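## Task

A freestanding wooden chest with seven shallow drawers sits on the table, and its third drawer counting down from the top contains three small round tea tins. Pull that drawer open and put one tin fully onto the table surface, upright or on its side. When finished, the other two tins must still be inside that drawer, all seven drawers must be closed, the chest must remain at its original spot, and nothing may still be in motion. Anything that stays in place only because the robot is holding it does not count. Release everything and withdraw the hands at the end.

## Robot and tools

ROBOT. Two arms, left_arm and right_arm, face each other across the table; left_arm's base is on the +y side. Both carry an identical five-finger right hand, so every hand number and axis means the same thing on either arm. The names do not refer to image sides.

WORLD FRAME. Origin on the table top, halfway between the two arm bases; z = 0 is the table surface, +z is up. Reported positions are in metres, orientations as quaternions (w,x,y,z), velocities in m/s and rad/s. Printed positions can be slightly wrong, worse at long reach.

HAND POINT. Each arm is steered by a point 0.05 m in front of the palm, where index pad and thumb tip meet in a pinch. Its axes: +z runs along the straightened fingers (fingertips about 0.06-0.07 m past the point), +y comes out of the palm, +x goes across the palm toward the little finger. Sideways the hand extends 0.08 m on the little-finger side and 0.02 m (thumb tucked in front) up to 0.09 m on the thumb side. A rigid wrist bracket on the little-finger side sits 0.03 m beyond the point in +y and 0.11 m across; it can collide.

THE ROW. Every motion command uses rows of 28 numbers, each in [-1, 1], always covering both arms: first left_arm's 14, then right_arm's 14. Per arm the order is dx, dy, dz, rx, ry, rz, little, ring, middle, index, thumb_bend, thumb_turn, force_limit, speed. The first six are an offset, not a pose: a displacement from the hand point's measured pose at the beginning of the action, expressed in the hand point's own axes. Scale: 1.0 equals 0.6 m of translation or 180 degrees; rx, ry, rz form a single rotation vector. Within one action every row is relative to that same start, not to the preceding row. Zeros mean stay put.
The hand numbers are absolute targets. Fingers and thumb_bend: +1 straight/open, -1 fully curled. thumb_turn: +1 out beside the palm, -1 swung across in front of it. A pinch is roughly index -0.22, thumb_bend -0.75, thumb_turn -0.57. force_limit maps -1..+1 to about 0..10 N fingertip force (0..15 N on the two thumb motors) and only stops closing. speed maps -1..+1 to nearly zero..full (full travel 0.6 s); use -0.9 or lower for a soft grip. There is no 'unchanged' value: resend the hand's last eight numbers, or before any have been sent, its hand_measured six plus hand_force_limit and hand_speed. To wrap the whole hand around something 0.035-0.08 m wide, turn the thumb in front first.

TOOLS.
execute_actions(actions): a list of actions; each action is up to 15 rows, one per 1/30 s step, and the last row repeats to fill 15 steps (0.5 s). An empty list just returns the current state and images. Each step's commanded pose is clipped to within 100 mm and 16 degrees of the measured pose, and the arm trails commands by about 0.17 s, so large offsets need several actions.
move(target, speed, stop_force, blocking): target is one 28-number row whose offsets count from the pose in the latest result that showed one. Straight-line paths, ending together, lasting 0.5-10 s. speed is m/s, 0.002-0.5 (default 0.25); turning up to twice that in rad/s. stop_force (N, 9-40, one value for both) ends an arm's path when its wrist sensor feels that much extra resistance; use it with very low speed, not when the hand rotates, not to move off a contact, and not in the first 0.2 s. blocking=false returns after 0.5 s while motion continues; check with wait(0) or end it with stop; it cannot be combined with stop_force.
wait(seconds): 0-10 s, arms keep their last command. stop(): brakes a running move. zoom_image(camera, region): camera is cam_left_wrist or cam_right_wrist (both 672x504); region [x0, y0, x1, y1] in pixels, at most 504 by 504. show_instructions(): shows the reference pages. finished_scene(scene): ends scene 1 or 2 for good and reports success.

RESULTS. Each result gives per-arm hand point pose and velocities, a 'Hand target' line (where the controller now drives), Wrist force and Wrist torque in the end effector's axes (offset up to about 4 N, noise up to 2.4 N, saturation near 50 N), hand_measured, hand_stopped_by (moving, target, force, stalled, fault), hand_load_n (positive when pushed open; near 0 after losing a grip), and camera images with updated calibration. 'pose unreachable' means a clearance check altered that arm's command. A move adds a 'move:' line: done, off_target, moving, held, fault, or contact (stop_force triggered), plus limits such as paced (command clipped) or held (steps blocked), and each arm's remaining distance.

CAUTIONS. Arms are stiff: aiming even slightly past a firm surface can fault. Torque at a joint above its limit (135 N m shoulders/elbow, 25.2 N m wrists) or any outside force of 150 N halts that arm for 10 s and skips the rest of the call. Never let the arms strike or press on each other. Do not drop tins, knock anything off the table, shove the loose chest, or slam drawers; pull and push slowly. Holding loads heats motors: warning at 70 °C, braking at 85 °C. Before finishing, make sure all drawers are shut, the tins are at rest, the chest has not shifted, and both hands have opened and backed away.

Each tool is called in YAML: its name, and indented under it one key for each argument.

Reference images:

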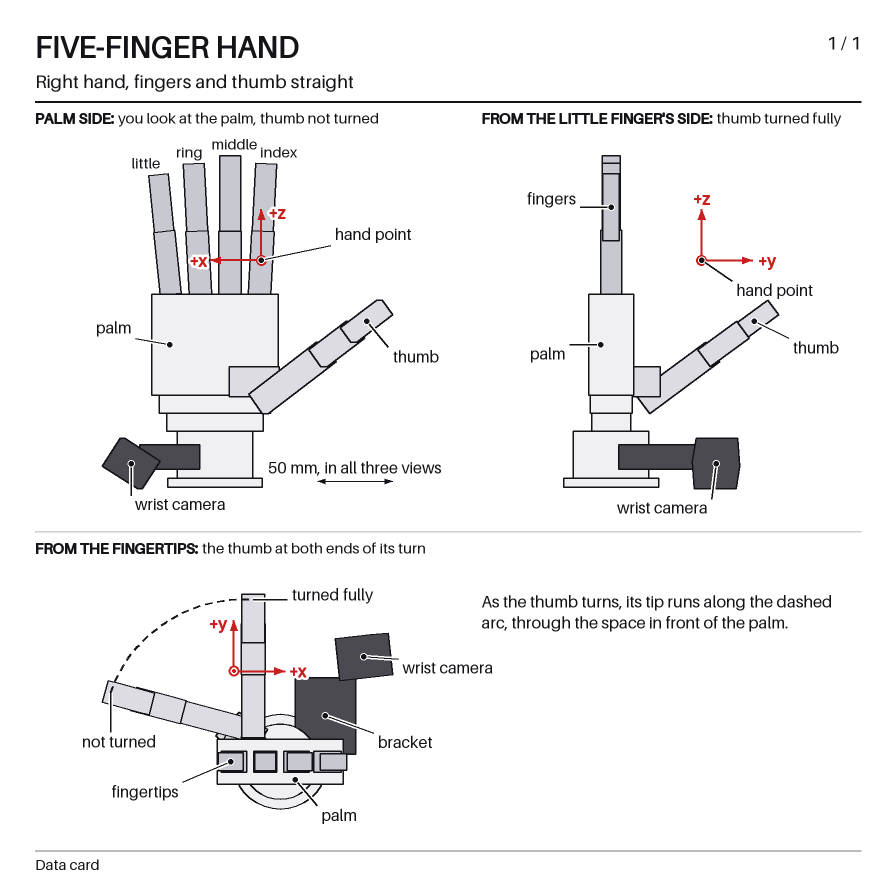

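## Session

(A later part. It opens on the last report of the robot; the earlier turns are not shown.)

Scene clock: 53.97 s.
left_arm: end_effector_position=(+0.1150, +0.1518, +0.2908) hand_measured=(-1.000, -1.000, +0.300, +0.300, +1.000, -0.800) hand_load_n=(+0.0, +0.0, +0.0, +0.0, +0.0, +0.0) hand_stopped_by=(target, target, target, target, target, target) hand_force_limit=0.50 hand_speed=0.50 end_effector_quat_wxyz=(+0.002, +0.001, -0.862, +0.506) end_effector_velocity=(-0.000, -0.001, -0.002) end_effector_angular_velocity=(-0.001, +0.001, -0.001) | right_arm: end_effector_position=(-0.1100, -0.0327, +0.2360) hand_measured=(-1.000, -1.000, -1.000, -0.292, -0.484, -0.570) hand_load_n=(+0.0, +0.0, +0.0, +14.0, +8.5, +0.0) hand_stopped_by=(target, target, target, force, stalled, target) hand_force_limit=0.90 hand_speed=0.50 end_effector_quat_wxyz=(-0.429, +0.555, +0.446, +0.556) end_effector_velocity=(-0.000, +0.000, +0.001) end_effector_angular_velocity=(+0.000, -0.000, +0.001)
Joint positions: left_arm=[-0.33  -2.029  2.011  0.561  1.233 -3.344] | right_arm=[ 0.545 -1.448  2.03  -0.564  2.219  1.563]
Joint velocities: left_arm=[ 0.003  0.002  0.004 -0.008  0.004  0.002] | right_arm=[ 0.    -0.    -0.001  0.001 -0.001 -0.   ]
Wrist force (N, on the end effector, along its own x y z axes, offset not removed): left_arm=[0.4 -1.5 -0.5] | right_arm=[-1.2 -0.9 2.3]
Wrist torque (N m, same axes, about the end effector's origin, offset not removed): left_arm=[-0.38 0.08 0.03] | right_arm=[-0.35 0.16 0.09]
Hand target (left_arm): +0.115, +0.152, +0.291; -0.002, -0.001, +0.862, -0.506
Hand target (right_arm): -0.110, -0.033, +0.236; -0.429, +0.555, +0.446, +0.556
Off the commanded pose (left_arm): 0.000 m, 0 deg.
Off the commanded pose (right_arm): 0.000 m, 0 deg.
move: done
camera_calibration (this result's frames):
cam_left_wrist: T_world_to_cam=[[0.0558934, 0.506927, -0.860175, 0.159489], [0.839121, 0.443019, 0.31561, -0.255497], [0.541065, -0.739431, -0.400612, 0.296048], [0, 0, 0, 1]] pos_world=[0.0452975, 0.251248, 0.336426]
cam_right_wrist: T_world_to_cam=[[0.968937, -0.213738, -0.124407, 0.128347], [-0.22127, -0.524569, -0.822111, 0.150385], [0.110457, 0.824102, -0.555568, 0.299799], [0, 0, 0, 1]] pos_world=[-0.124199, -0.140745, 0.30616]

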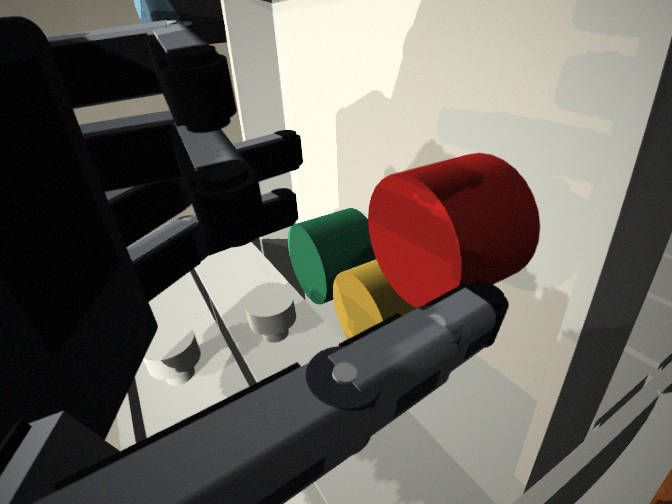

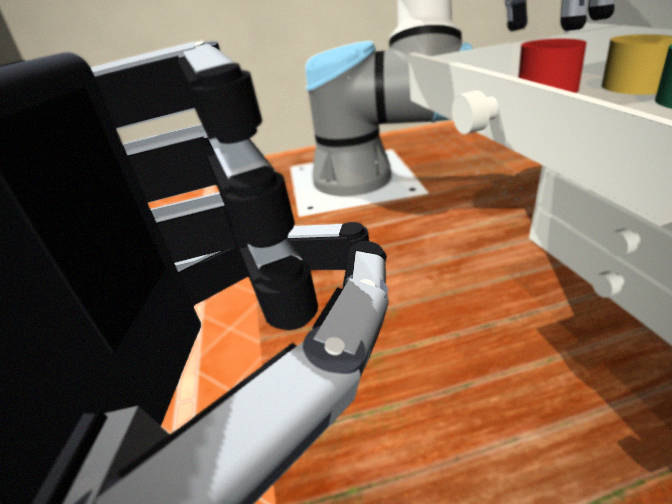

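move:
  target: [0,0.04,0.023,0,0,0,-1,-1,0.3,0.3,1,-0.8,0.5,0.5, 0,0,0,0,0,0,-1,-1,-1,-0.5,-0.5,-0.57,0.9,0.5]
  speed: 0.02
  stop_force: 9

zoom_image:
  camera: "cam_right_wrist"
  region: [400,0,672,150]

Scene clock: 55.87 s.
left_arm: end_effector_position=(+0.1149, +0.1515, +0.2634) hand_measured=(-1.000, -1.000, +0.300, +0.300, +1.000, -0.800) hand_load_n=(+0.0, +0.0, +0.0, +0.0, +0.0, +0.0) hand_stopped_by=(target, target, target, target, target, target) hand_force_limit=0.50 hand_speed=0.50 end_effector_quat_wxyz=(+0.002, +0.001, -0.862, +0.506) end_effector_velocity=(+0.001, +0.000, -0.002) end_effector_angular_velocity=(+0.000, -0.001, +0.001) | right_arm: end_effector_position=(-0.1100, -0.0327, +0.2360) hand_measured=(-1.000, -1.000, -1.000, -0.292, -0.484, -0.570) hand_load_n=(+0.0, +0.0, +0.0, +14.0, +8.5, +0.0) hand_stopped_by=(target, target, target, force, stalled, target) hand_force_limit=0.90 hand_speed=0.50 end_effector_quat_wxyz=(-0.429, +0.555, +0.446, +0.556) end_effector_velocity=(+0.000, -0.000, +0.000) end_effector_angular_velocity=(-0.000, -0.000, -0.001)
Joint positions: left_arm=[-0.329 -2.027  2.08   0.49   1.233 -3.344] | right_arm=[ 0.545 -1.448  2.03  -0.564  2.219  1.563]
Joint velocities: left_arm=[ 0.    -0.     0.006 -0.006 -0.002  0.   ] | right_arm=[-0.    -0.    -0.     0.001  0.001 -0.   ]
Wrist force (N, on the end effector, along its own x y z axes, offset not removed): left_arm=[2.2 -0.3 1.7] | right_arm=[-0.5 -1.8 2.7]
Wrist torque (N m, same axes, about the end effector's origin, offset not removed): left_arm=[-0.35 -0.26 0.27] | right_arm=[-0.51 0.03 0.16]
Hand target (left_arm): +0.115, +0.151, +0.263; -0.002, -0.001, +0.862, -0.506
Hand target (right_arm): -0.110, -0.033, +0.236; -0.429, +0.555, +0.446, +0.556
Off the commanded pose (left_arm): 0.000 m, 0 deg.
Off the commanded pose (right_arm): 0.000 m, 0 deg.
move: done
camera_calibration (this result's frames):
cam_left_wrist: T_world_to_cam=[[0.0558655, 0.506951, -0.860162, 0.136075], [0.839124, 0.44302, 0.3156, -0.246631], [0.541063, -0.739415, -0.400646, 0.284905], [0, 0, 0, 1]] pos_world=[0.0452004, 0.250941, 0.309029]
cam_right_wrist: T_world_to_cam=[[0.968937, -0.213738, -0.124407, 0.128347], [-0.22127, -0.524569, -0.822111, 0.150385], [0.110456, 0.824102, -0.555568, 0.299799], [0, 0, 0, 1]] pos_world=[-0.124199, -0.140745, 0.30616]

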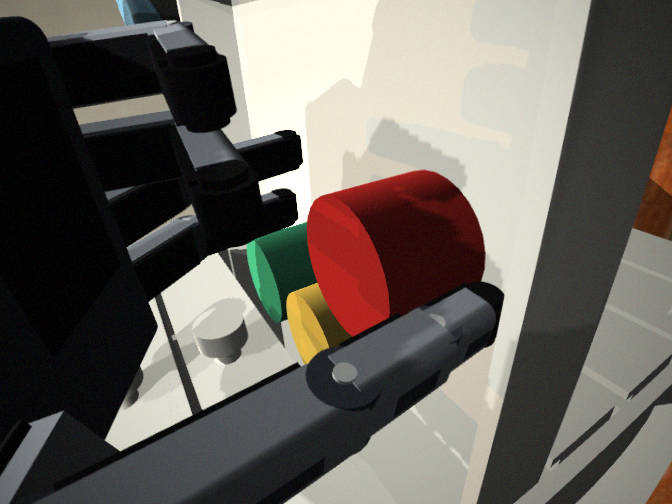

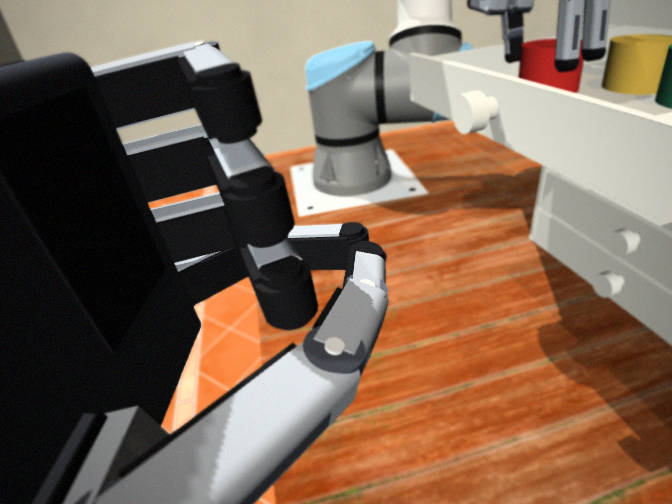

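Region (400, 0, 672, 150) of cam_right_wrist's 672x504 image, scaled by 1.853, with more detail than that image has; it fills the top 278 rows of this view, and the rest is white.

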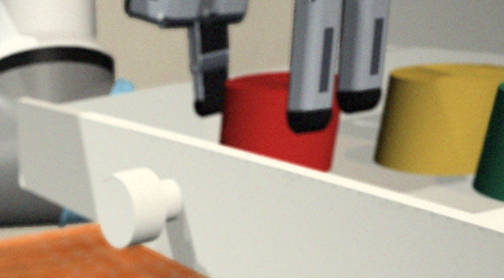

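move:
  target: [0,0.022,0.0125,0,0,0,-1,-1,0.3,0.3,1,-0.8,0.5,0.5, 0,0,0,0,0,0,-1,-1,-1,-0.5,-0.5,-0.57,0.9,0.5]
  speed: 0.015
  stop_force: 9

zoom_image:
  camera: "cam_right_wrist"
  region: [400,0,672,150]

Scene clock: 57.40 s.
left_arm: end_effector_position=(+0.1149, +0.1514, +0.2485) hand_measured=(-1.000, -1.000, +0.300, +0.300, +1.000, -0.800) hand_load_n=(+0.0, +0.0, +0.0, +0.0, +0.0, +0.0) hand_stopped_by=(target, target, target, target, target, target) hand_force_limit=0.50 hand_speed=0.50 end_effector_quat_wxyz=(+0.002, +0.001, -0.862, +0.506) end_effector_velocity=(+0.000, -0.000, -0.002) end_effector_angular_velocity=(-0.001, -0.000, +0.000) | right_arm: end_effector_position=(-0.1100, -0.0327, +0.2360) hand_measured=(-1.000, -1.000, -1.000, -0.292, -0.484, -0.570) hand_load_n=(+0.0, +0.0, +0.0, +14.0, +8.5, +0.0) hand_stopped_by=(target, target, target, force, stalled, target) hand_force_limit=0.90 hand_speed=0.50 end_effector_quat_wxyz=(-0.429, +0.555, +0.446, +0.556) end_effector_velocity=(-0.000, +0.000, +0.000) end_effector_angular_velocity=(-0.000, -0.000, +0.001)
Joint positions: left_arm=[-0.33  -2.024  2.116  0.451  1.233 -3.344] | right_arm=[ 0.545 -1.448  2.03  -0.564  2.219  1.563]
Joint velocities: left_arm=[-0.     0.001  0.005 -0.006 -0.     0.   ] | right_arm=[ 0.    -0.    -0.     0.001 -0.001 -0.   ]
Wrist force (N, on the end effector, along its own x y z axes, offset not removed): left_arm=[0.1 -1.4 -1.1] | right_arm=[-0.4 -1.4 2.9]
Wrist torque (N m, same axes, about the end effector's origin, offset not removed): left_arm=[-0.29 0.03 0.13] | right_arm=[-0.37 -0.05 0.08]
Hand target (left_arm): +0.115, +0.151, +0.248; -0.002, -0.001, +0.862, -0.506
Hand target (right_arm): -0.110, -0.033, +0.236; -0.429, +0.555, +0.446, +0.556
Off the commanded pose (left_arm): 0.000 m, 0 deg.
Off the commanded pose (right_arm): 0.000 m, 0 deg.
move: done
camera_calibration (this result's frames):
cam_left_wrist: T_world_to_cam=[[0.0558501, 0.506972, -0.860151, 0.123296], [0.839123, 0.443022, 0.315601, -0.241845], [0.541067, -0.739399, -0.400669, 0.278901], [0, 0, 0, 1]] pos_world=[0.0451477, 0.250854, 0.294127]
cam_right_wrist: T_world_to_cam=[[0.968937, -0.213738, -0.124407, 0.128347], [-0.22127, -0.524569, -0.822111, 0.150386], [0.110456, 0.824102, -0.555568, 0.299799], [0, 0, 0, 1]] pos_world=[-0.124199, -0.140745, 0.30616]

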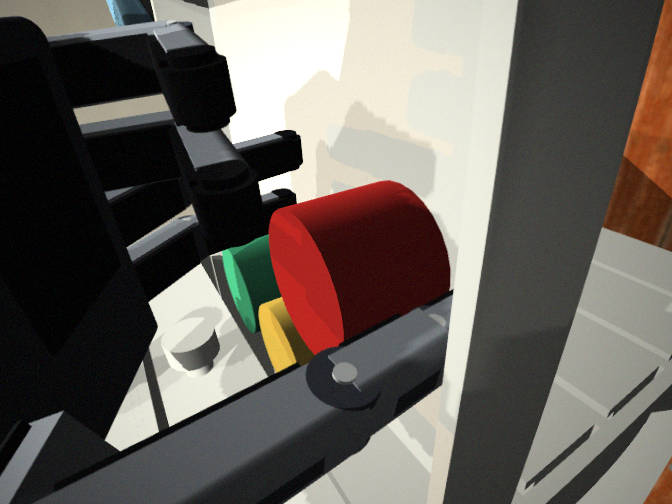

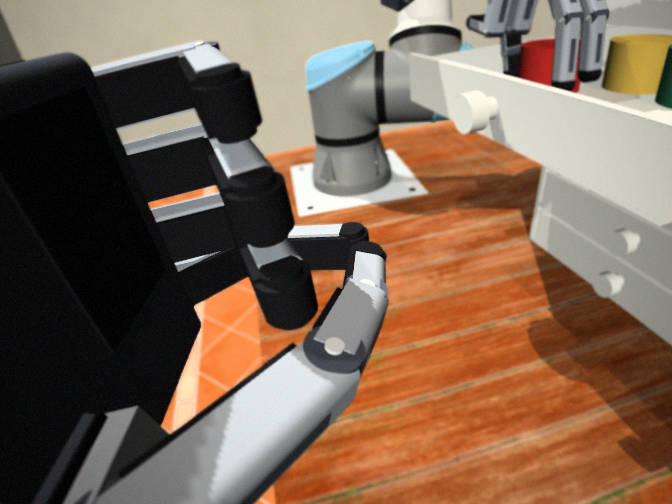

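Region (400, 0, 672, 150) of cam_right_wrist's 672x504 image, scaled by 1.853, with more detail than that image has; it fills the top 278 rows of this view, and the rest is white.

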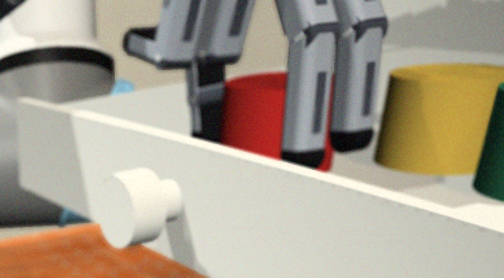

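Close.

move:
  target: [0,0,0,0,0,0,-1,-1,-0.5,-0.5,-0.3,-0.8,0.6,-0.6, 0,0,0,0,0,0,-1,-1,-1,-0.5,-0.5,-0.57,0.9,0.5]

wait:
  seconds: 2

Scene clock: 58.50 s.
left_arm: end_effector_position=(+0.1149, +0.1514, +0.2485) hand_measured=(-1.000, -1.000, -0.182, -0.050, +0.758, -0.800) hand_load_n=(+0.0, +0.0, +9.0, +5.0, +16.0, +4.0) hand_stopped_by=(target, target, force, force, force, target) hand_force_limit=0.60 hand_speed=-0.60 end_effector_quat_wxyz=(+0.002, +0.001, -0.862, +0.506) end_effector_velocity=(+0.000, +0.000, -0.000) end_effector_angular_velocity=(+0.001, -0.000, -0.000) | right_arm: end_effector_position=(-0.1100, -0.0327, +0.2360) hand_measured=(-1.000, -1.000, -1.000, -0.292, -0.484, -0.570) hand_load_n=(+0.0, +0.0, +0.0, +14.0, +8.5, +0.0) hand_stopped_by=(target, target, target, force, stalled, target) hand_force_limit=0.90 hand_speed=0.50 end_effector_quat_wxyz=(-0.429, +0.555, +0.446, +0.556) end_effector_velocity=(-0.000, +0.000, -0.000) end_effector_angular_velocity=(-0.001, -0.000, +0.001)
Joint positions: left_arm=[-0.33  -2.024  2.116  0.451  1.233 -3.344] | right_arm=[ 0.545 -1.448  2.03  -0.564  2.219  1.563]
Joint velocities: left_arm=[ 0.    -0.     0.     0.001  0.     0.   ] | right_arm=[ 0.     0.    -0.     0.001 -0.001  0.   ]
Wrist force (N, on the end effector, along its own x y z axes, offset not removed): left_arm=[0.8 -1.0 -3.5] | right_arm=[0.3 -2.4 2.2]
Wrist torque (N m, same axes, about the end effector's origin, offset not removed): left_arm=[0.08 0.13 0.27] | right_arm=[-0.52 0.01 0.15]
Hand target (left_arm): +0.115, +0.151, +0.248; -0.002, -0.001, +0.862, -0.506
Hand target (right_arm): -0.110, -0.033, +0.236; -0.429, +0.555, +0.446, +0.556
Off the commanded pose (left_arm): 0.000 m, 0 deg.
Off the commanded pose (right_arm): 0.000 m, 0 deg.
move: done
camera_calibration (this result's frames):
cam_left_wrist: T_world_to_cam=[[0.0558602, 0.506996, -0.860137, 0.123286], [0.83912, 0.443013, 0.315623, -0.241836], [0.541071, -0.739388, -0.400683, 0.278893], [0, 0, 0, 1]] pos_world=[0.0451423, 0.250841, 0.29412]
cam_right_wrist: T_world_to_cam=[[0.968937, -0.213738, -0.124407, 0.128347], [-0.22127, -0.524569, -0.822111, 0.150385], [0.110456, 0.824102, -0.555568, 0.299799], [0, 0, 0, 1]] pos_world=[-0.124199, -0.140745, 0.30616]

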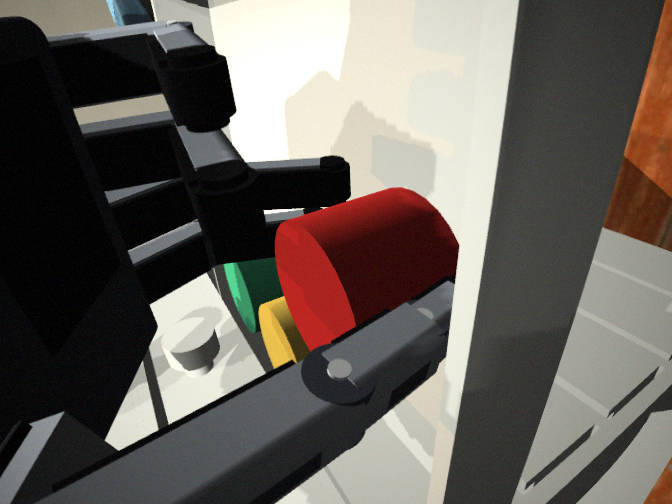

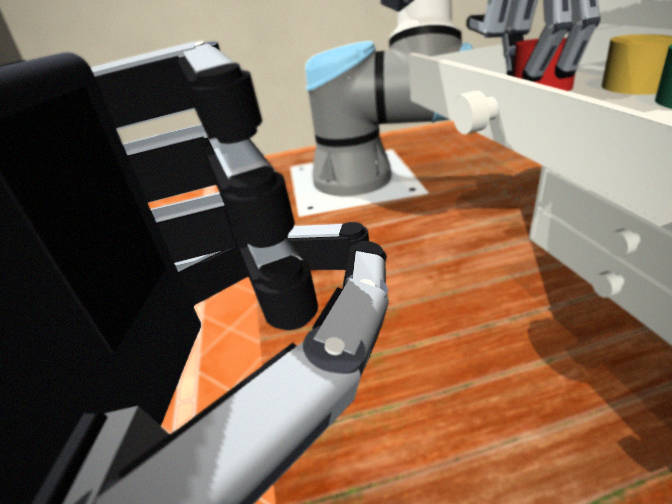

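Scene clock: 60.50 s.
left_arm: end_effector_position=(+0.1149, +0.1514, +0.2485) hand_measured=(-1.000, -1.000, -0.182, -0.050, +0.758, -0.800) hand_load_n=(+0.0, +0.0, +9.5, +5.0, +16.0, +4.0) hand_stopped_by=(target, target, force, force, force, target) hand_force_limit=0.60 hand_speed=-0.60 end_effector_quat_wxyz=(+0.002, +0.001, -0.862, +0.506) end_effector_velocity=(-0.000, -0.000, +0.000) end_effector_angular_velocity=(-0.001, +0.000, +0.000) | right_arm: end_effector_position=(-0.1100, -0.0327, +0.2360) hand_measured=(-1.000, -1.000, -1.000, -0.292, -0.484, -0.570) hand_load_n=(+0.0, +0.0, +0.0, +14.0, +8.5, +0.0) hand_stopped_by=(target, target, target, force, stalled, target) hand_force_limit=0.90 hand_speed=0.50 end_effector_quat_wxyz=(-0.429, +0.555, +0.446, +0.556) end_effector_velocity=(-0.000, +0.001, +0.001) end_effector_angular_velocity=(+0.002, +0.000, +0.001)
Joint positions: left_arm=[-0.33  -2.024  2.116  0.451  1.233 -3.344] | right_arm=[ 0.545 -1.448  2.03  -0.564  2.219  1.563]
Joint velocities: left_arm=[ 0.    -0.    -0.    -0.001 -0.     0.   ] | right_arm=[-0.    -0.    -0.001 -0.    -0.001 -0.   ]
Wrist force (N, on the end effector, along its own x y z axes, offset not removed): left_arm=[1.9 -1.4 -3.2] | right_arm=[-0.4 -2.5 3.4]
Wrist torque (N m, same axes, about the end effector's origin, offset not removed): left_arm=[0.02 -0.15 0.28] | right_arm=[-0.59 -0.06 0.17]
Hand target (left_arm): +0.115, +0.151, +0.248; -0.002, -0.001, +0.862, -0.506
Hand target (right_arm): -0.110, -0.033, +0.236; -0.429, +0.555, +0.446, +0.556
Off the commanded pose (left_arm): 0.000 m, 0 deg.
Off the commanded pose (right_arm): 0.000 m, 0 deg.
wait: 2.00 s; at rest by 0.17 s
camera_calibration (this result's frames):
cam_left_wrist: T_world_to_cam=[[0.0558453, 0.50696, -0.860159, 0.123309], [0.839125, 0.443026, 0.31559, -0.241842], [0.541064, -0.739405, -0.400662, 0.278901], [0, 0, 0, 1]] pos_world=[0.0451462, 0.25085, 0.294133]
cam_right_wrist: T_world_to_cam=[[0.968937, -0.213738, -0.124407, 0.128347], [-0.22127, -0.524569, -0.822111, 0.150386], [0.110456, 0.824102, -0.555568, 0.299799], [0, 0, 0, 1]] pos_world=[-0.124199, -0.140745, 0.30616]

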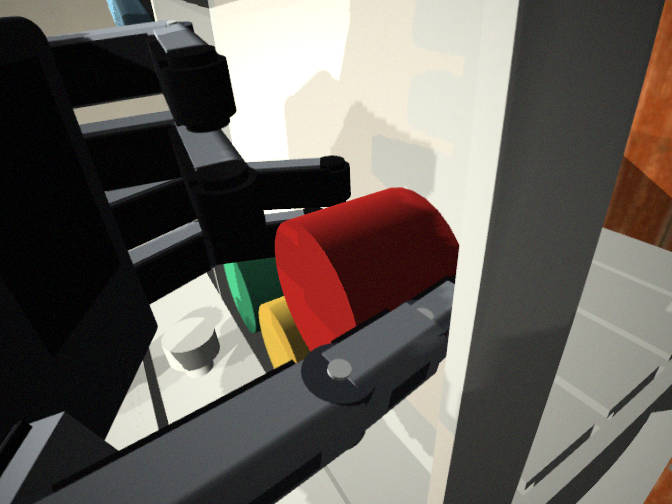

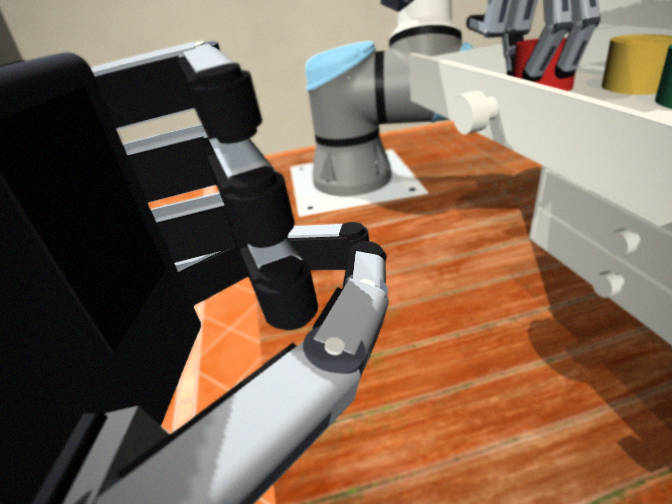

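Lift 7 cm.

move:
  target: [0,-0.101,-0.058,0,0,0,-1,-1,-0.5,-0.5,-0.3,-0.8,0.6,-0.6, 0,0,0,0,0,0,-1,-1,-1,-0.5,-0.5,-0.57,0.9,0.5]
  speed: 0.05

Scene clock: 62.40 s.
left_arm: end_effector_position=(+0.1151, +0.1521, +0.3181) hand_measured=(-1.000, -1.000, -0.182, -0.050, +0.758, -0.800) hand_load_n=(+0.0, +0.0, +8.5, +5.0, +16.0, +4.5) hand_stopped_by=(target, target, force, force, force, target) hand_force_limit=0.60 hand_speed=-0.60 end_effector_quat_wxyz=(+0.002, +0.001, -0.862, +0.506) end_effector_velocity=(-0.000, +0.000, +0.003) end_effector_angular_velocity=(-0.001, +0.001, -0.001) | right_arm: end_effector_position=(-0.1100, -0.0327, +0.2360) hand_measured=(-1.000, -1.000, -1.000, -0.292, -0.484, -0.570) hand_load_n=(+0.0, +0.0, +0.0, +14.0, +8.5, +0.0) hand_stopped_by=(target, target, target, force, stalled, target) hand_force_limit=0.90 hand_speed=0.50 end_effector_quat_wxyz=(-0.429, +0.555, +0.446, +0.556) end_effector_velocity=(+0.000, -0.000, -0.000) end_effector_angular_velocity=(-0.000, -0.000, -0.000)
Joint positions: left_arm=[-0.33  -2.026  1.94   0.629  1.232 -3.344] | right_arm=[ 0.545 -1.448  2.03  -0.564  2.219  1.563]
Joint velocities: left_arm=[-0.    -0.    -0.007  0.006  0.001 -0.001] | right_arm=[ 0.    -0.     0.001 -0.001  0.    -0.   ]
Wrist force (N, on the end effector, along its own x y z axes, offset not removed): left_arm=[3.3 1.4 -1.0] | right_arm=[0.5 -2.5 3.1]
Wrist torque (N m, same axes, about the end effector's origin, offset not removed): left_arm=[-0.02 -0.47 0.32] | right_arm=[-0.50 -0.16 0.19]
Hand target (left_arm): +0.115, +0.152, +0.318; -0.002, -0.001, +0.862, -0.506
Hand target (right_arm): -0.110, -0.033, +0.236; -0.429, +0.555, +0.446, +0.556
Off the commanded pose (left_arm): 0.000 m, 0 deg.
Off the commanded pose (right_arm): 0.000 m, 0 deg.
move: done
camera_calibration (this result's frames):
cam_left_wrist: T_world_to_cam=[[0.055848, 0.506899, -0.860195, 0.182791], [0.839132, 0.443037, 0.315555, -0.264314], [0.541053, -0.73944, -0.400612, 0.307197], [0, 0, 0, 1]] pos_world=[0.0453761, 0.251599, 0.363708]
cam_right_wrist: T_world_to_cam=[[0.968937, -0.213738, -0.124407, 0.128347], [-0.22127, -0.524569, -0.822111, 0.150386], [0.110456, 0.824102, -0.555568, 0.299799], [0, 0, 0, 1]] pos_world=[-0.124199, -0.140745, 0.30616]

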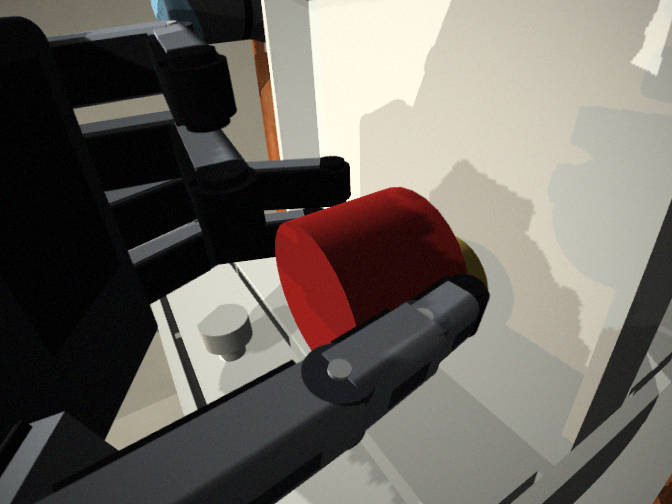

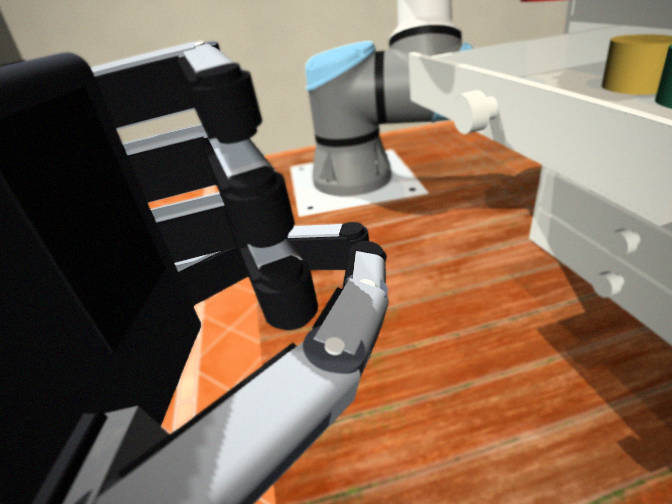

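move:
  target: [0,0.142,-0.245,0,0,0,-1,-1,-0.5,-0.5,-0.3,-0.8,0.6,-0.6, 0,0.081,0.226,0,0,0,-1,-1,-1,-0.5,-0.5,-0.57,0.9,0.5]
  speed: 0.12

move:
  target: [0,0.375,0.217,0,0,0,-1,-1,-0.5,-0.5,-0.3,-0.8,0.6,-0.6, 0,0,0,0,0,0,-1,-1,-1,-0.5,-0.5,-0.57,0.9,0.5]
  speed: 0.12

Scene clock: 65.57 s.
left_arm: end_effector_position=(+0.1169, +0.3215, +0.3156) hand_measured=(-1.000, -1.000, -0.182, -0.050, +0.758, -0.800) hand_load_n=(+0.0, +0.0, +8.5, +5.0, +16.0, +4.5) hand_stopped_by=(target, target, force, force, force, target) hand_force_limit=0.60 hand_speed=-0.60 end_effector_quat_wxyz=(+0.119, -0.030, -0.870, +0.478) end_effector_velocity=(+0.000, +0.000, -0.000) end_effector_angular_velocity=(-0.032, -0.001, -0.007) | right_arm: end_effector_position=(-0.0310, +0.0877, +0.2351) hand_measured=(-1.000, -1.000, -1.000, -0.292, -0.484, -0.570) hand_load_n=(+0.0, +0.0, +0.0, +14.0, +8.5, +0.0) hand_stopped_by=(target, target, target, force, stalled, target) hand_force_limit=0.90 hand_speed=0.50 end_effector_quat_wxyz=(-0.429, +0.555, +0.446, +0.556) end_effector_velocity=(+0.000, +0.000, +0.000) end_effector_angular_velocity=(+0.001, +0.000, -0.001)
Joint positions: left_arm=[-0.218 -2.419  2.048  0.911  1.568 -3.353] | right_arm=[ 0.277 -1.321  1.876 -0.54   1.951  1.557]
Joint velocities: left_arm=[ 0.106  0.009  0.011 -0.051  0.091  0.066] | right_arm=[-0.     0.    -0.    -0.     0.001  0.   ]
Wrist force (N, on the end effector, along its own x y z axes, offset not removed): left_arm=[-1.3 0.3 1.6] | right_arm=[-0.2 -1.6 3.9]
Wrist torque (N m, same axes, about the end effector's origin, offset not removed): left_arm=[-0.30 0.22 0.02] | right_arm=[-0.49 -0.05 0.10]
Hand target (left_arm): +0.117, +0.322, +0.316; -0.119, +0.031, +0.868, -0.480
Hand target (right_arm): -0.031, +0.088, +0.235; -0.429, +0.555, +0.446, +0.556
Off the commanded pose (left_arm): 0.002 m, 14 deg.
Off the commanded pose (right_arm): 0.000 m, 0 deg.
move: off_target (left_arm)
camera_calibration (this result's frames):
cam_left_wrist: T_world_to_cam=[[0.00106859, 0.549706, -0.835357, 0.0795419], [0.943956, 0.275173, 0.182285, -0.256354], [0.33007, -0.788735, -0.518605, 0.50818], [0, 0, 0, 1]] pos_world=[0.0741669, 0.427637, 0.37672]
cam_right_wrist: T_world_to_cam=[[0.96904, -0.21371, -0.123652, 0.0772398], [-0.220587, -0.524376, -0.822418, 0.230386], [0.110919, 0.824231, -0.555283, 0.191214], [0, 0, 0, 1]] pos_world=[-0.0452374, -0.0202885, 0.305202]

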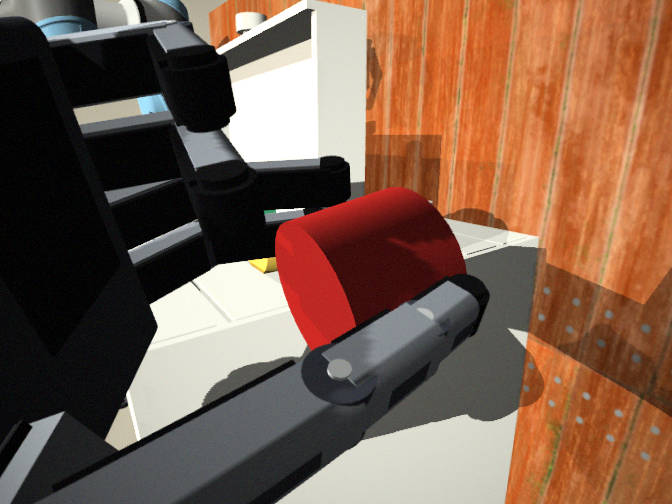

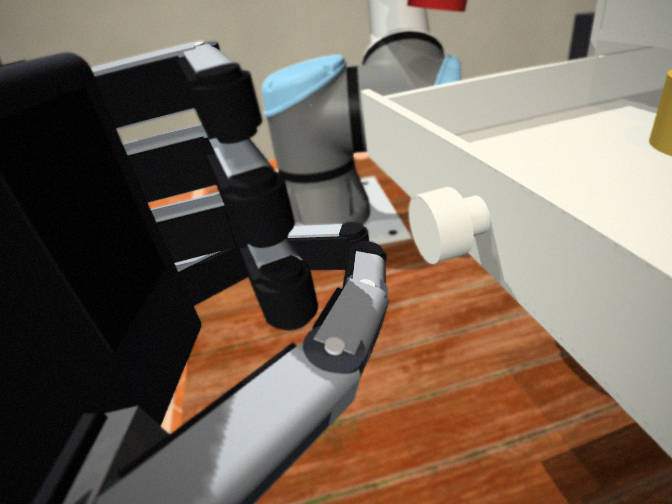

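Scene clock: 68.00 s.
left_arm: end_effector_position=(+0.0942, +0.3305, +0.1754) hand_measured=(-1.000, -1.000, -0.182, -0.050, +0.758, -0.800) hand_load_n=(+0.0, +0.0, +8.5, +5.0, +16.0, +4.5) hand_stopped_by=(target, target, force, force, force, target) hand_force_limit=0.60 hand_speed=-0.60 end_effector_quat_wxyz=(+0.163, -0.042, -0.869, +0.466) end_effector_velocity=(+0.000, -0.000, +0.000) end_effector_angular_velocity=(-0.001, +0.000, +0.000) | right_arm: end_effector_position=(-0.0310, +0.0877, +0.2351) hand_measured=(-1.000, -1.000, -1.000, -0.292, -0.484, -0.570) hand_load_n=(+0.0, +0.0, +0.0, +14.0, +8.5, +0.0) hand_stopped_by=(target, target, target, force, stalled, target) hand_force_limit=0.90 hand_speed=0.50 end_effector_quat_wxyz=(-0.429, +0.555, +0.446, +0.556) end_effector_velocity=(+0.000, -0.000, +0.000) end_effector_angular_velocity=(+0.001, -0.000, -0.001)
Joint positions: left_arm=[-0.196 -2.511  2.427  0.627  1.678 -3.365] | right_arm=[ 0.277 -1.321  1.876 -0.54   1.951  1.557]
Joint velocities: left_arm=[ 0.    -0.001  0.    -0.    -0.    -0.   ] | right_arm=[ 0.    -0.    -0.001  0.     0.002 -0.   ]
Wrist force (N, on the end effector, along its own x y z axes, offset not removed): left_arm=[-0.7 -0.3 1.0] | right_arm=[0.3 -1.9 3.1]
Wrist torque (N m, same axes, about the end effector's origin, offset not removed): left_arm=[-0.27 0.08 0.03] | right_arm=[-0.43 -0.18 0.17]
Hand target (left_arm): +0.094, +0.331, +0.175; -0.163, +0.042, +0.869, -0.466
Hand target (right_arm): -0.031, +0.088, +0.235; -0.429, +0.555, +0.446, +0.556
Off the commanded pose (left_arm): 0.118 m, 5 deg; position clipped at the last step of the last action.
Off the commanded pose (right_arm): 0.000 m, 0 deg.
move: held (left_arm); limits=paced,held; held on 31 of 73 steps (left_arm), including the last (left_arm)
pose unreachable (left arm): on one or more control steps of this call, first in action 0 (counted from 0), this arm could not follow its commanded pose, so it was not sent that pose on those steps. On the call's last step it was still not sent that pose. It may still have moved: this result reports where it is.
cause: the commanded pose would bring two parts of the arm too close to each other (joints 2 (shoulder lift) to 6 (wrist 3) lie between them).
camera_calibration (this result's frames):
cam_left_wrist: T_world_to_cam=[[-0.0154492, 0.566878, -0.823657, -0.048728], [0.969701, 0.209354, 0.125898, -0.182568], [0.243804, -0.796756, -0.552937, 0.466926], [0, 0, 0, 1]] pos_world=[0.0624446, 0.43787, 0.24103]
cam_right_wrist: T_world_to_cam=[[0.96904, -0.21371, -0.123651, 0.0772396], [-0.220587, -0.524377, -0.822417, 0.230386], [0.110919, 0.824231, -0.555284, 0.191214], [0, 0, 0, 1]] pos_world=[-0.0452373, -0.0202884, 0.305202]

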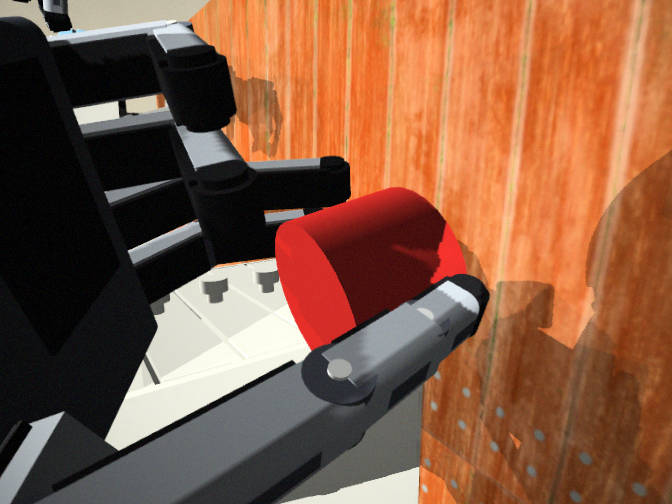

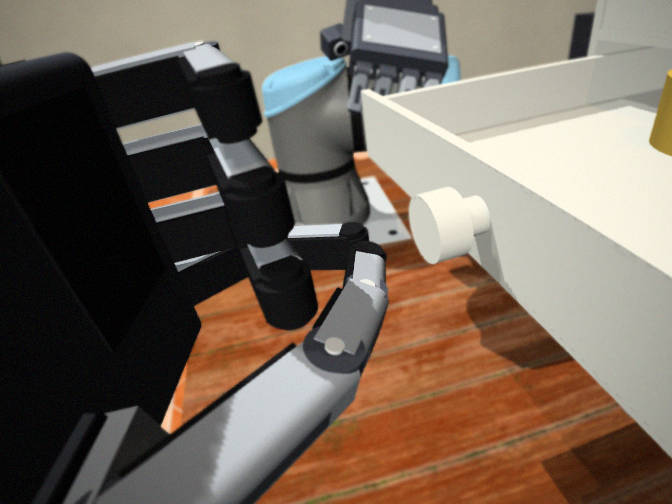

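move:
  target: [0.332,-0.037,0.30,0.02,-0.104,0.029,-1,-1,-0.5,-0.5,-0.3,-0.8,0.6,-0.6, 0,0,0,0,0,0,-1,-1,-1,-0.5,-0.5,-0.57,0.9,0.5]
  speed: 0.12

Scene clock: 75.63 s.
left_arm: end_effector_position=(-0.1491, +0.2209, +0.1528) hand_measured=(-1.000, -1.000, -0.182, -0.050, +0.758, -0.800) hand_load_n=(+0.0, +0.0, +8.5, +5.0, +16.0, +4.5) hand_stopped_by=(target, target, force, force, force, target) hand_force_limit=0.60 hand_speed=-0.60 end_effector_quat_wxyz=(+0.134, -0.064, -0.890, +0.432) end_effector_velocity=(-0.004, -0.002, -0.000) end_effector_angular_velocity=(-0.058, -0.093, +0.099) | right_arm: end_effector_position=(-0.0310, +0.0877, +0.2351) hand_measured=(-1.000, -1.000, -1.000, -0.292, -0.484, -0.570) hand_load_n=(+0.0, +0.0, +0.0, +14.0, +8.5, +0.0) hand_stopped_by=(target, target, target, force, stalled, target) hand_force_limit=0.90 hand_speed=0.50 end_effector_quat_wxyz=(-0.429, +0.555, +0.446, +0.556) end_effector_velocity=(+0.000, -0.000, +0.000) end_effector_angular_velocity=(+0.001, +0.000, -0.000)
Joint positions: left_arm=[-1.353 -1.879  2.292  0.558  0.8   -4.165] | right_arm=[ 0.277 -1.321  1.876 -0.54   1.951  1.557]
Joint velocities: left_arm=[-0.133  0.118 -0.009  0.12  -0.19  -0.21 ] | right_arm=[-0.    -0.001  0.    -0.     0.     0.   ]
Wrist force (N, on the end effector, along its own x y z axes, offset not removed): left_arm=[0.5 -0.1 1.2] | right_arm=[0.4 -1.2 3.6]
Wrist torque (N m, same axes, about the end effector's origin, offset not removed): left_arm=[-0.32 -0.02 0.17] | right_arm=[-0.43 -0.19 0.25]
Hand target (left_arm): -0.150, +0.220, +0.153; -0.123, +0.060, +0.889, -0.437
Hand target (right_arm): -0.031, +0.088, +0.235; -0.429, +0.555, +0.446, +0.556
Off the commanded pose (left_arm): 0.003 m, 19 deg; orientation clipped at the last step of the last action.
Off the commanded pose (right_arm): 0.000 m, 0 deg.
move: moving (left_arm; no rest 5 s after the path's end); limits=paced
camera_calibration (this result's frames):
cam_left_wrist: T_world_to_cam=[[0.0610137, 0.62235, -0.780358, -0.0163953], [0.959855, 0.17786, 0.216895, 0.070761], [0.273779, -0.762264, -0.586514, 0.428343], [0, 0, 0, 1]] pos_world=[-0.184191, 0.324129, 0.223088]
cam_right_wrist: T_world_to_cam=[[0.96904, -0.21371, -0.123651, 0.0772396], [-0.220587, -0.524377, -0.822417, 0.230386], [0.110919, 0.824231, -0.555284, 0.191214], [0, 0, 0, 1]] pos_world=[-0.0452373, -0.0202884, 0.305202]

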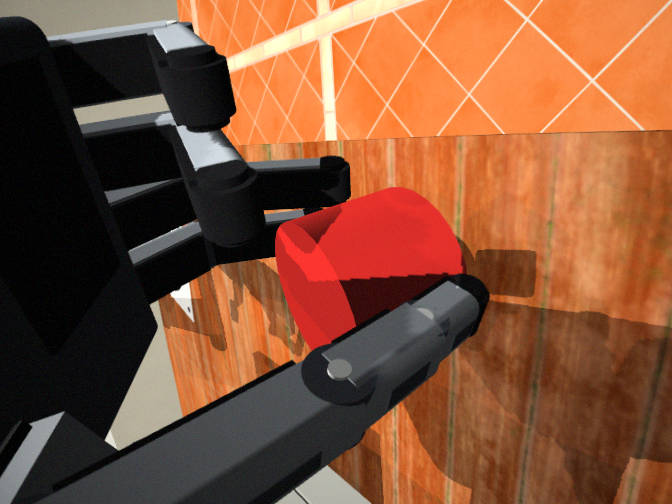

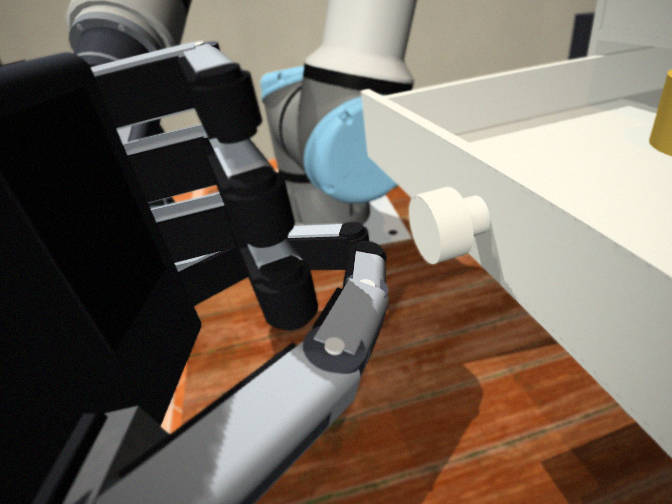

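wait:
  seconds: 3

Scene clock: 78.80 s.
left_arm: end_effector_position=(-0.1505, +0.2200, +0.1492) hand_measured=(-1.000, -1.000, -0.182, -0.050, +0.758, -0.800) hand_load_n=(+0.0, +0.0, +8.5, +5.0, +16.0, +4.5) hand_stopped_by=(target, target, force, force, force, target) hand_force_limit=0.60 hand_speed=-0.60 end_effector_quat_wxyz=(+0.024, -0.011, -0.872, +0.489) end_effector_velocity=(+0.000, -0.000, -0.000) end_effector_angular_velocity=(-0.001, -0.003, +0.000) | right_arm: end_effector_position=(-0.0310, +0.0877, +0.2351) hand_measured=(-1.000, -1.000, -1.000, -0.292, -0.484, -0.570) hand_load_n=(+0.0, +0.0, +0.0, +14.0, +8.5, +0.0) hand_stopped_by=(target, target, target, force, stalled, target) hand_force_limit=0.90 hand_speed=0.50 end_effector_quat_wxyz=(-0.429, +0.555, +0.446, +0.556) end_effector_velocity=(+0.000, -0.000, -0.000) end_effector_angular_velocity=(+0.000, +0.000, -0.001)
Joint positions: left_arm=[-1.525 -1.613  2.298  0.815  0.55  -4.665] | right_arm=[ 0.277 -1.321  1.876 -0.54   1.951  1.557]
Joint velocities: left_arm=[-0.     0.002  0.001  0.001 -0.001 -0.   ] | right_arm=[-0.    -0.     0.    -0.     0.001  0.   ]
Wrist force (N, on the end effector, along its own x y z axes, offset not removed): left_arm=[1.1 0.3 0.5] | right_arm=[-0.3 -1.4 1.4]
Wrist torque (N m, same axes, about the end effector's origin, offset not removed): left_arm=[-0.22 -0.15 0.29] | right_arm=[-0.31 0.03 0.18]
Hand target (left_arm): -0.150, +0.220, +0.149; -0.024, +0.011, +0.872, -0.489
Hand target (right_arm): -0.031, +0.088, +0.235; -0.429, +0.555, +0.446, +0.556
Off the commanded pose (left_arm): 0.001 m, 3 deg; orientation clipped at the last step of the last action.
Off the commanded pose (right_arm): 0.000 m, 0 deg.
wait: 3.00 s; at rest by 2.17 s
camera_calibration (this result's frames):
cam_left_wrist: T_world_to_cam=[[0.055823, 0.538564, -0.840733, 0.00810454], [0.86457, 0.395102, 0.310504, -0.00309643], [0.499402, -0.744206, -0.443571, 0.434565], [0, 0, 0, 1]] pos_world=[-0.214798, 0.320265, 0.200536]
cam_right_wrist: T_world_to_cam=[[0.96904, -0.21371, -0.123651, 0.0772395], [-0.220587, -0.524377, -0.822417, 0.230386], [0.110919, 0.824231, -0.555284, 0.191214], [0, 0, 0, 1]] pos_world=[-0.0452372, -0.0202884, 0.305202]

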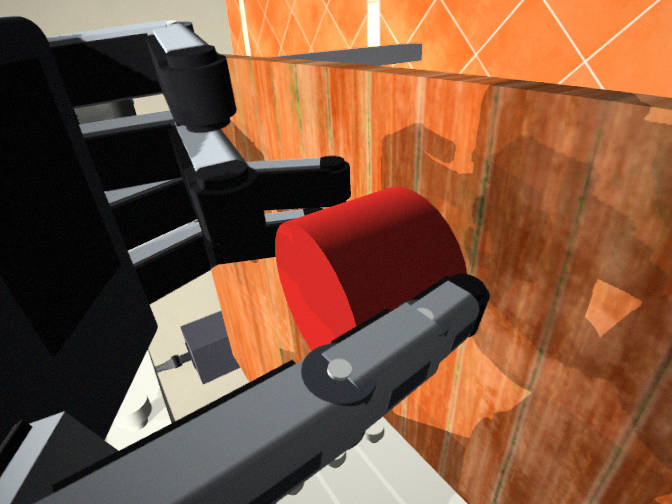

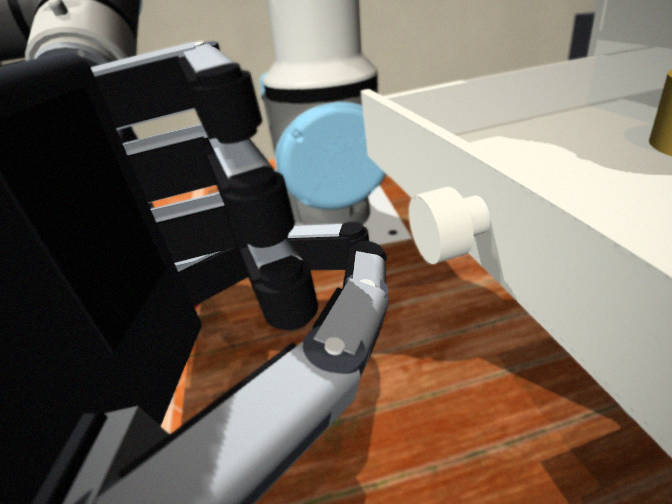

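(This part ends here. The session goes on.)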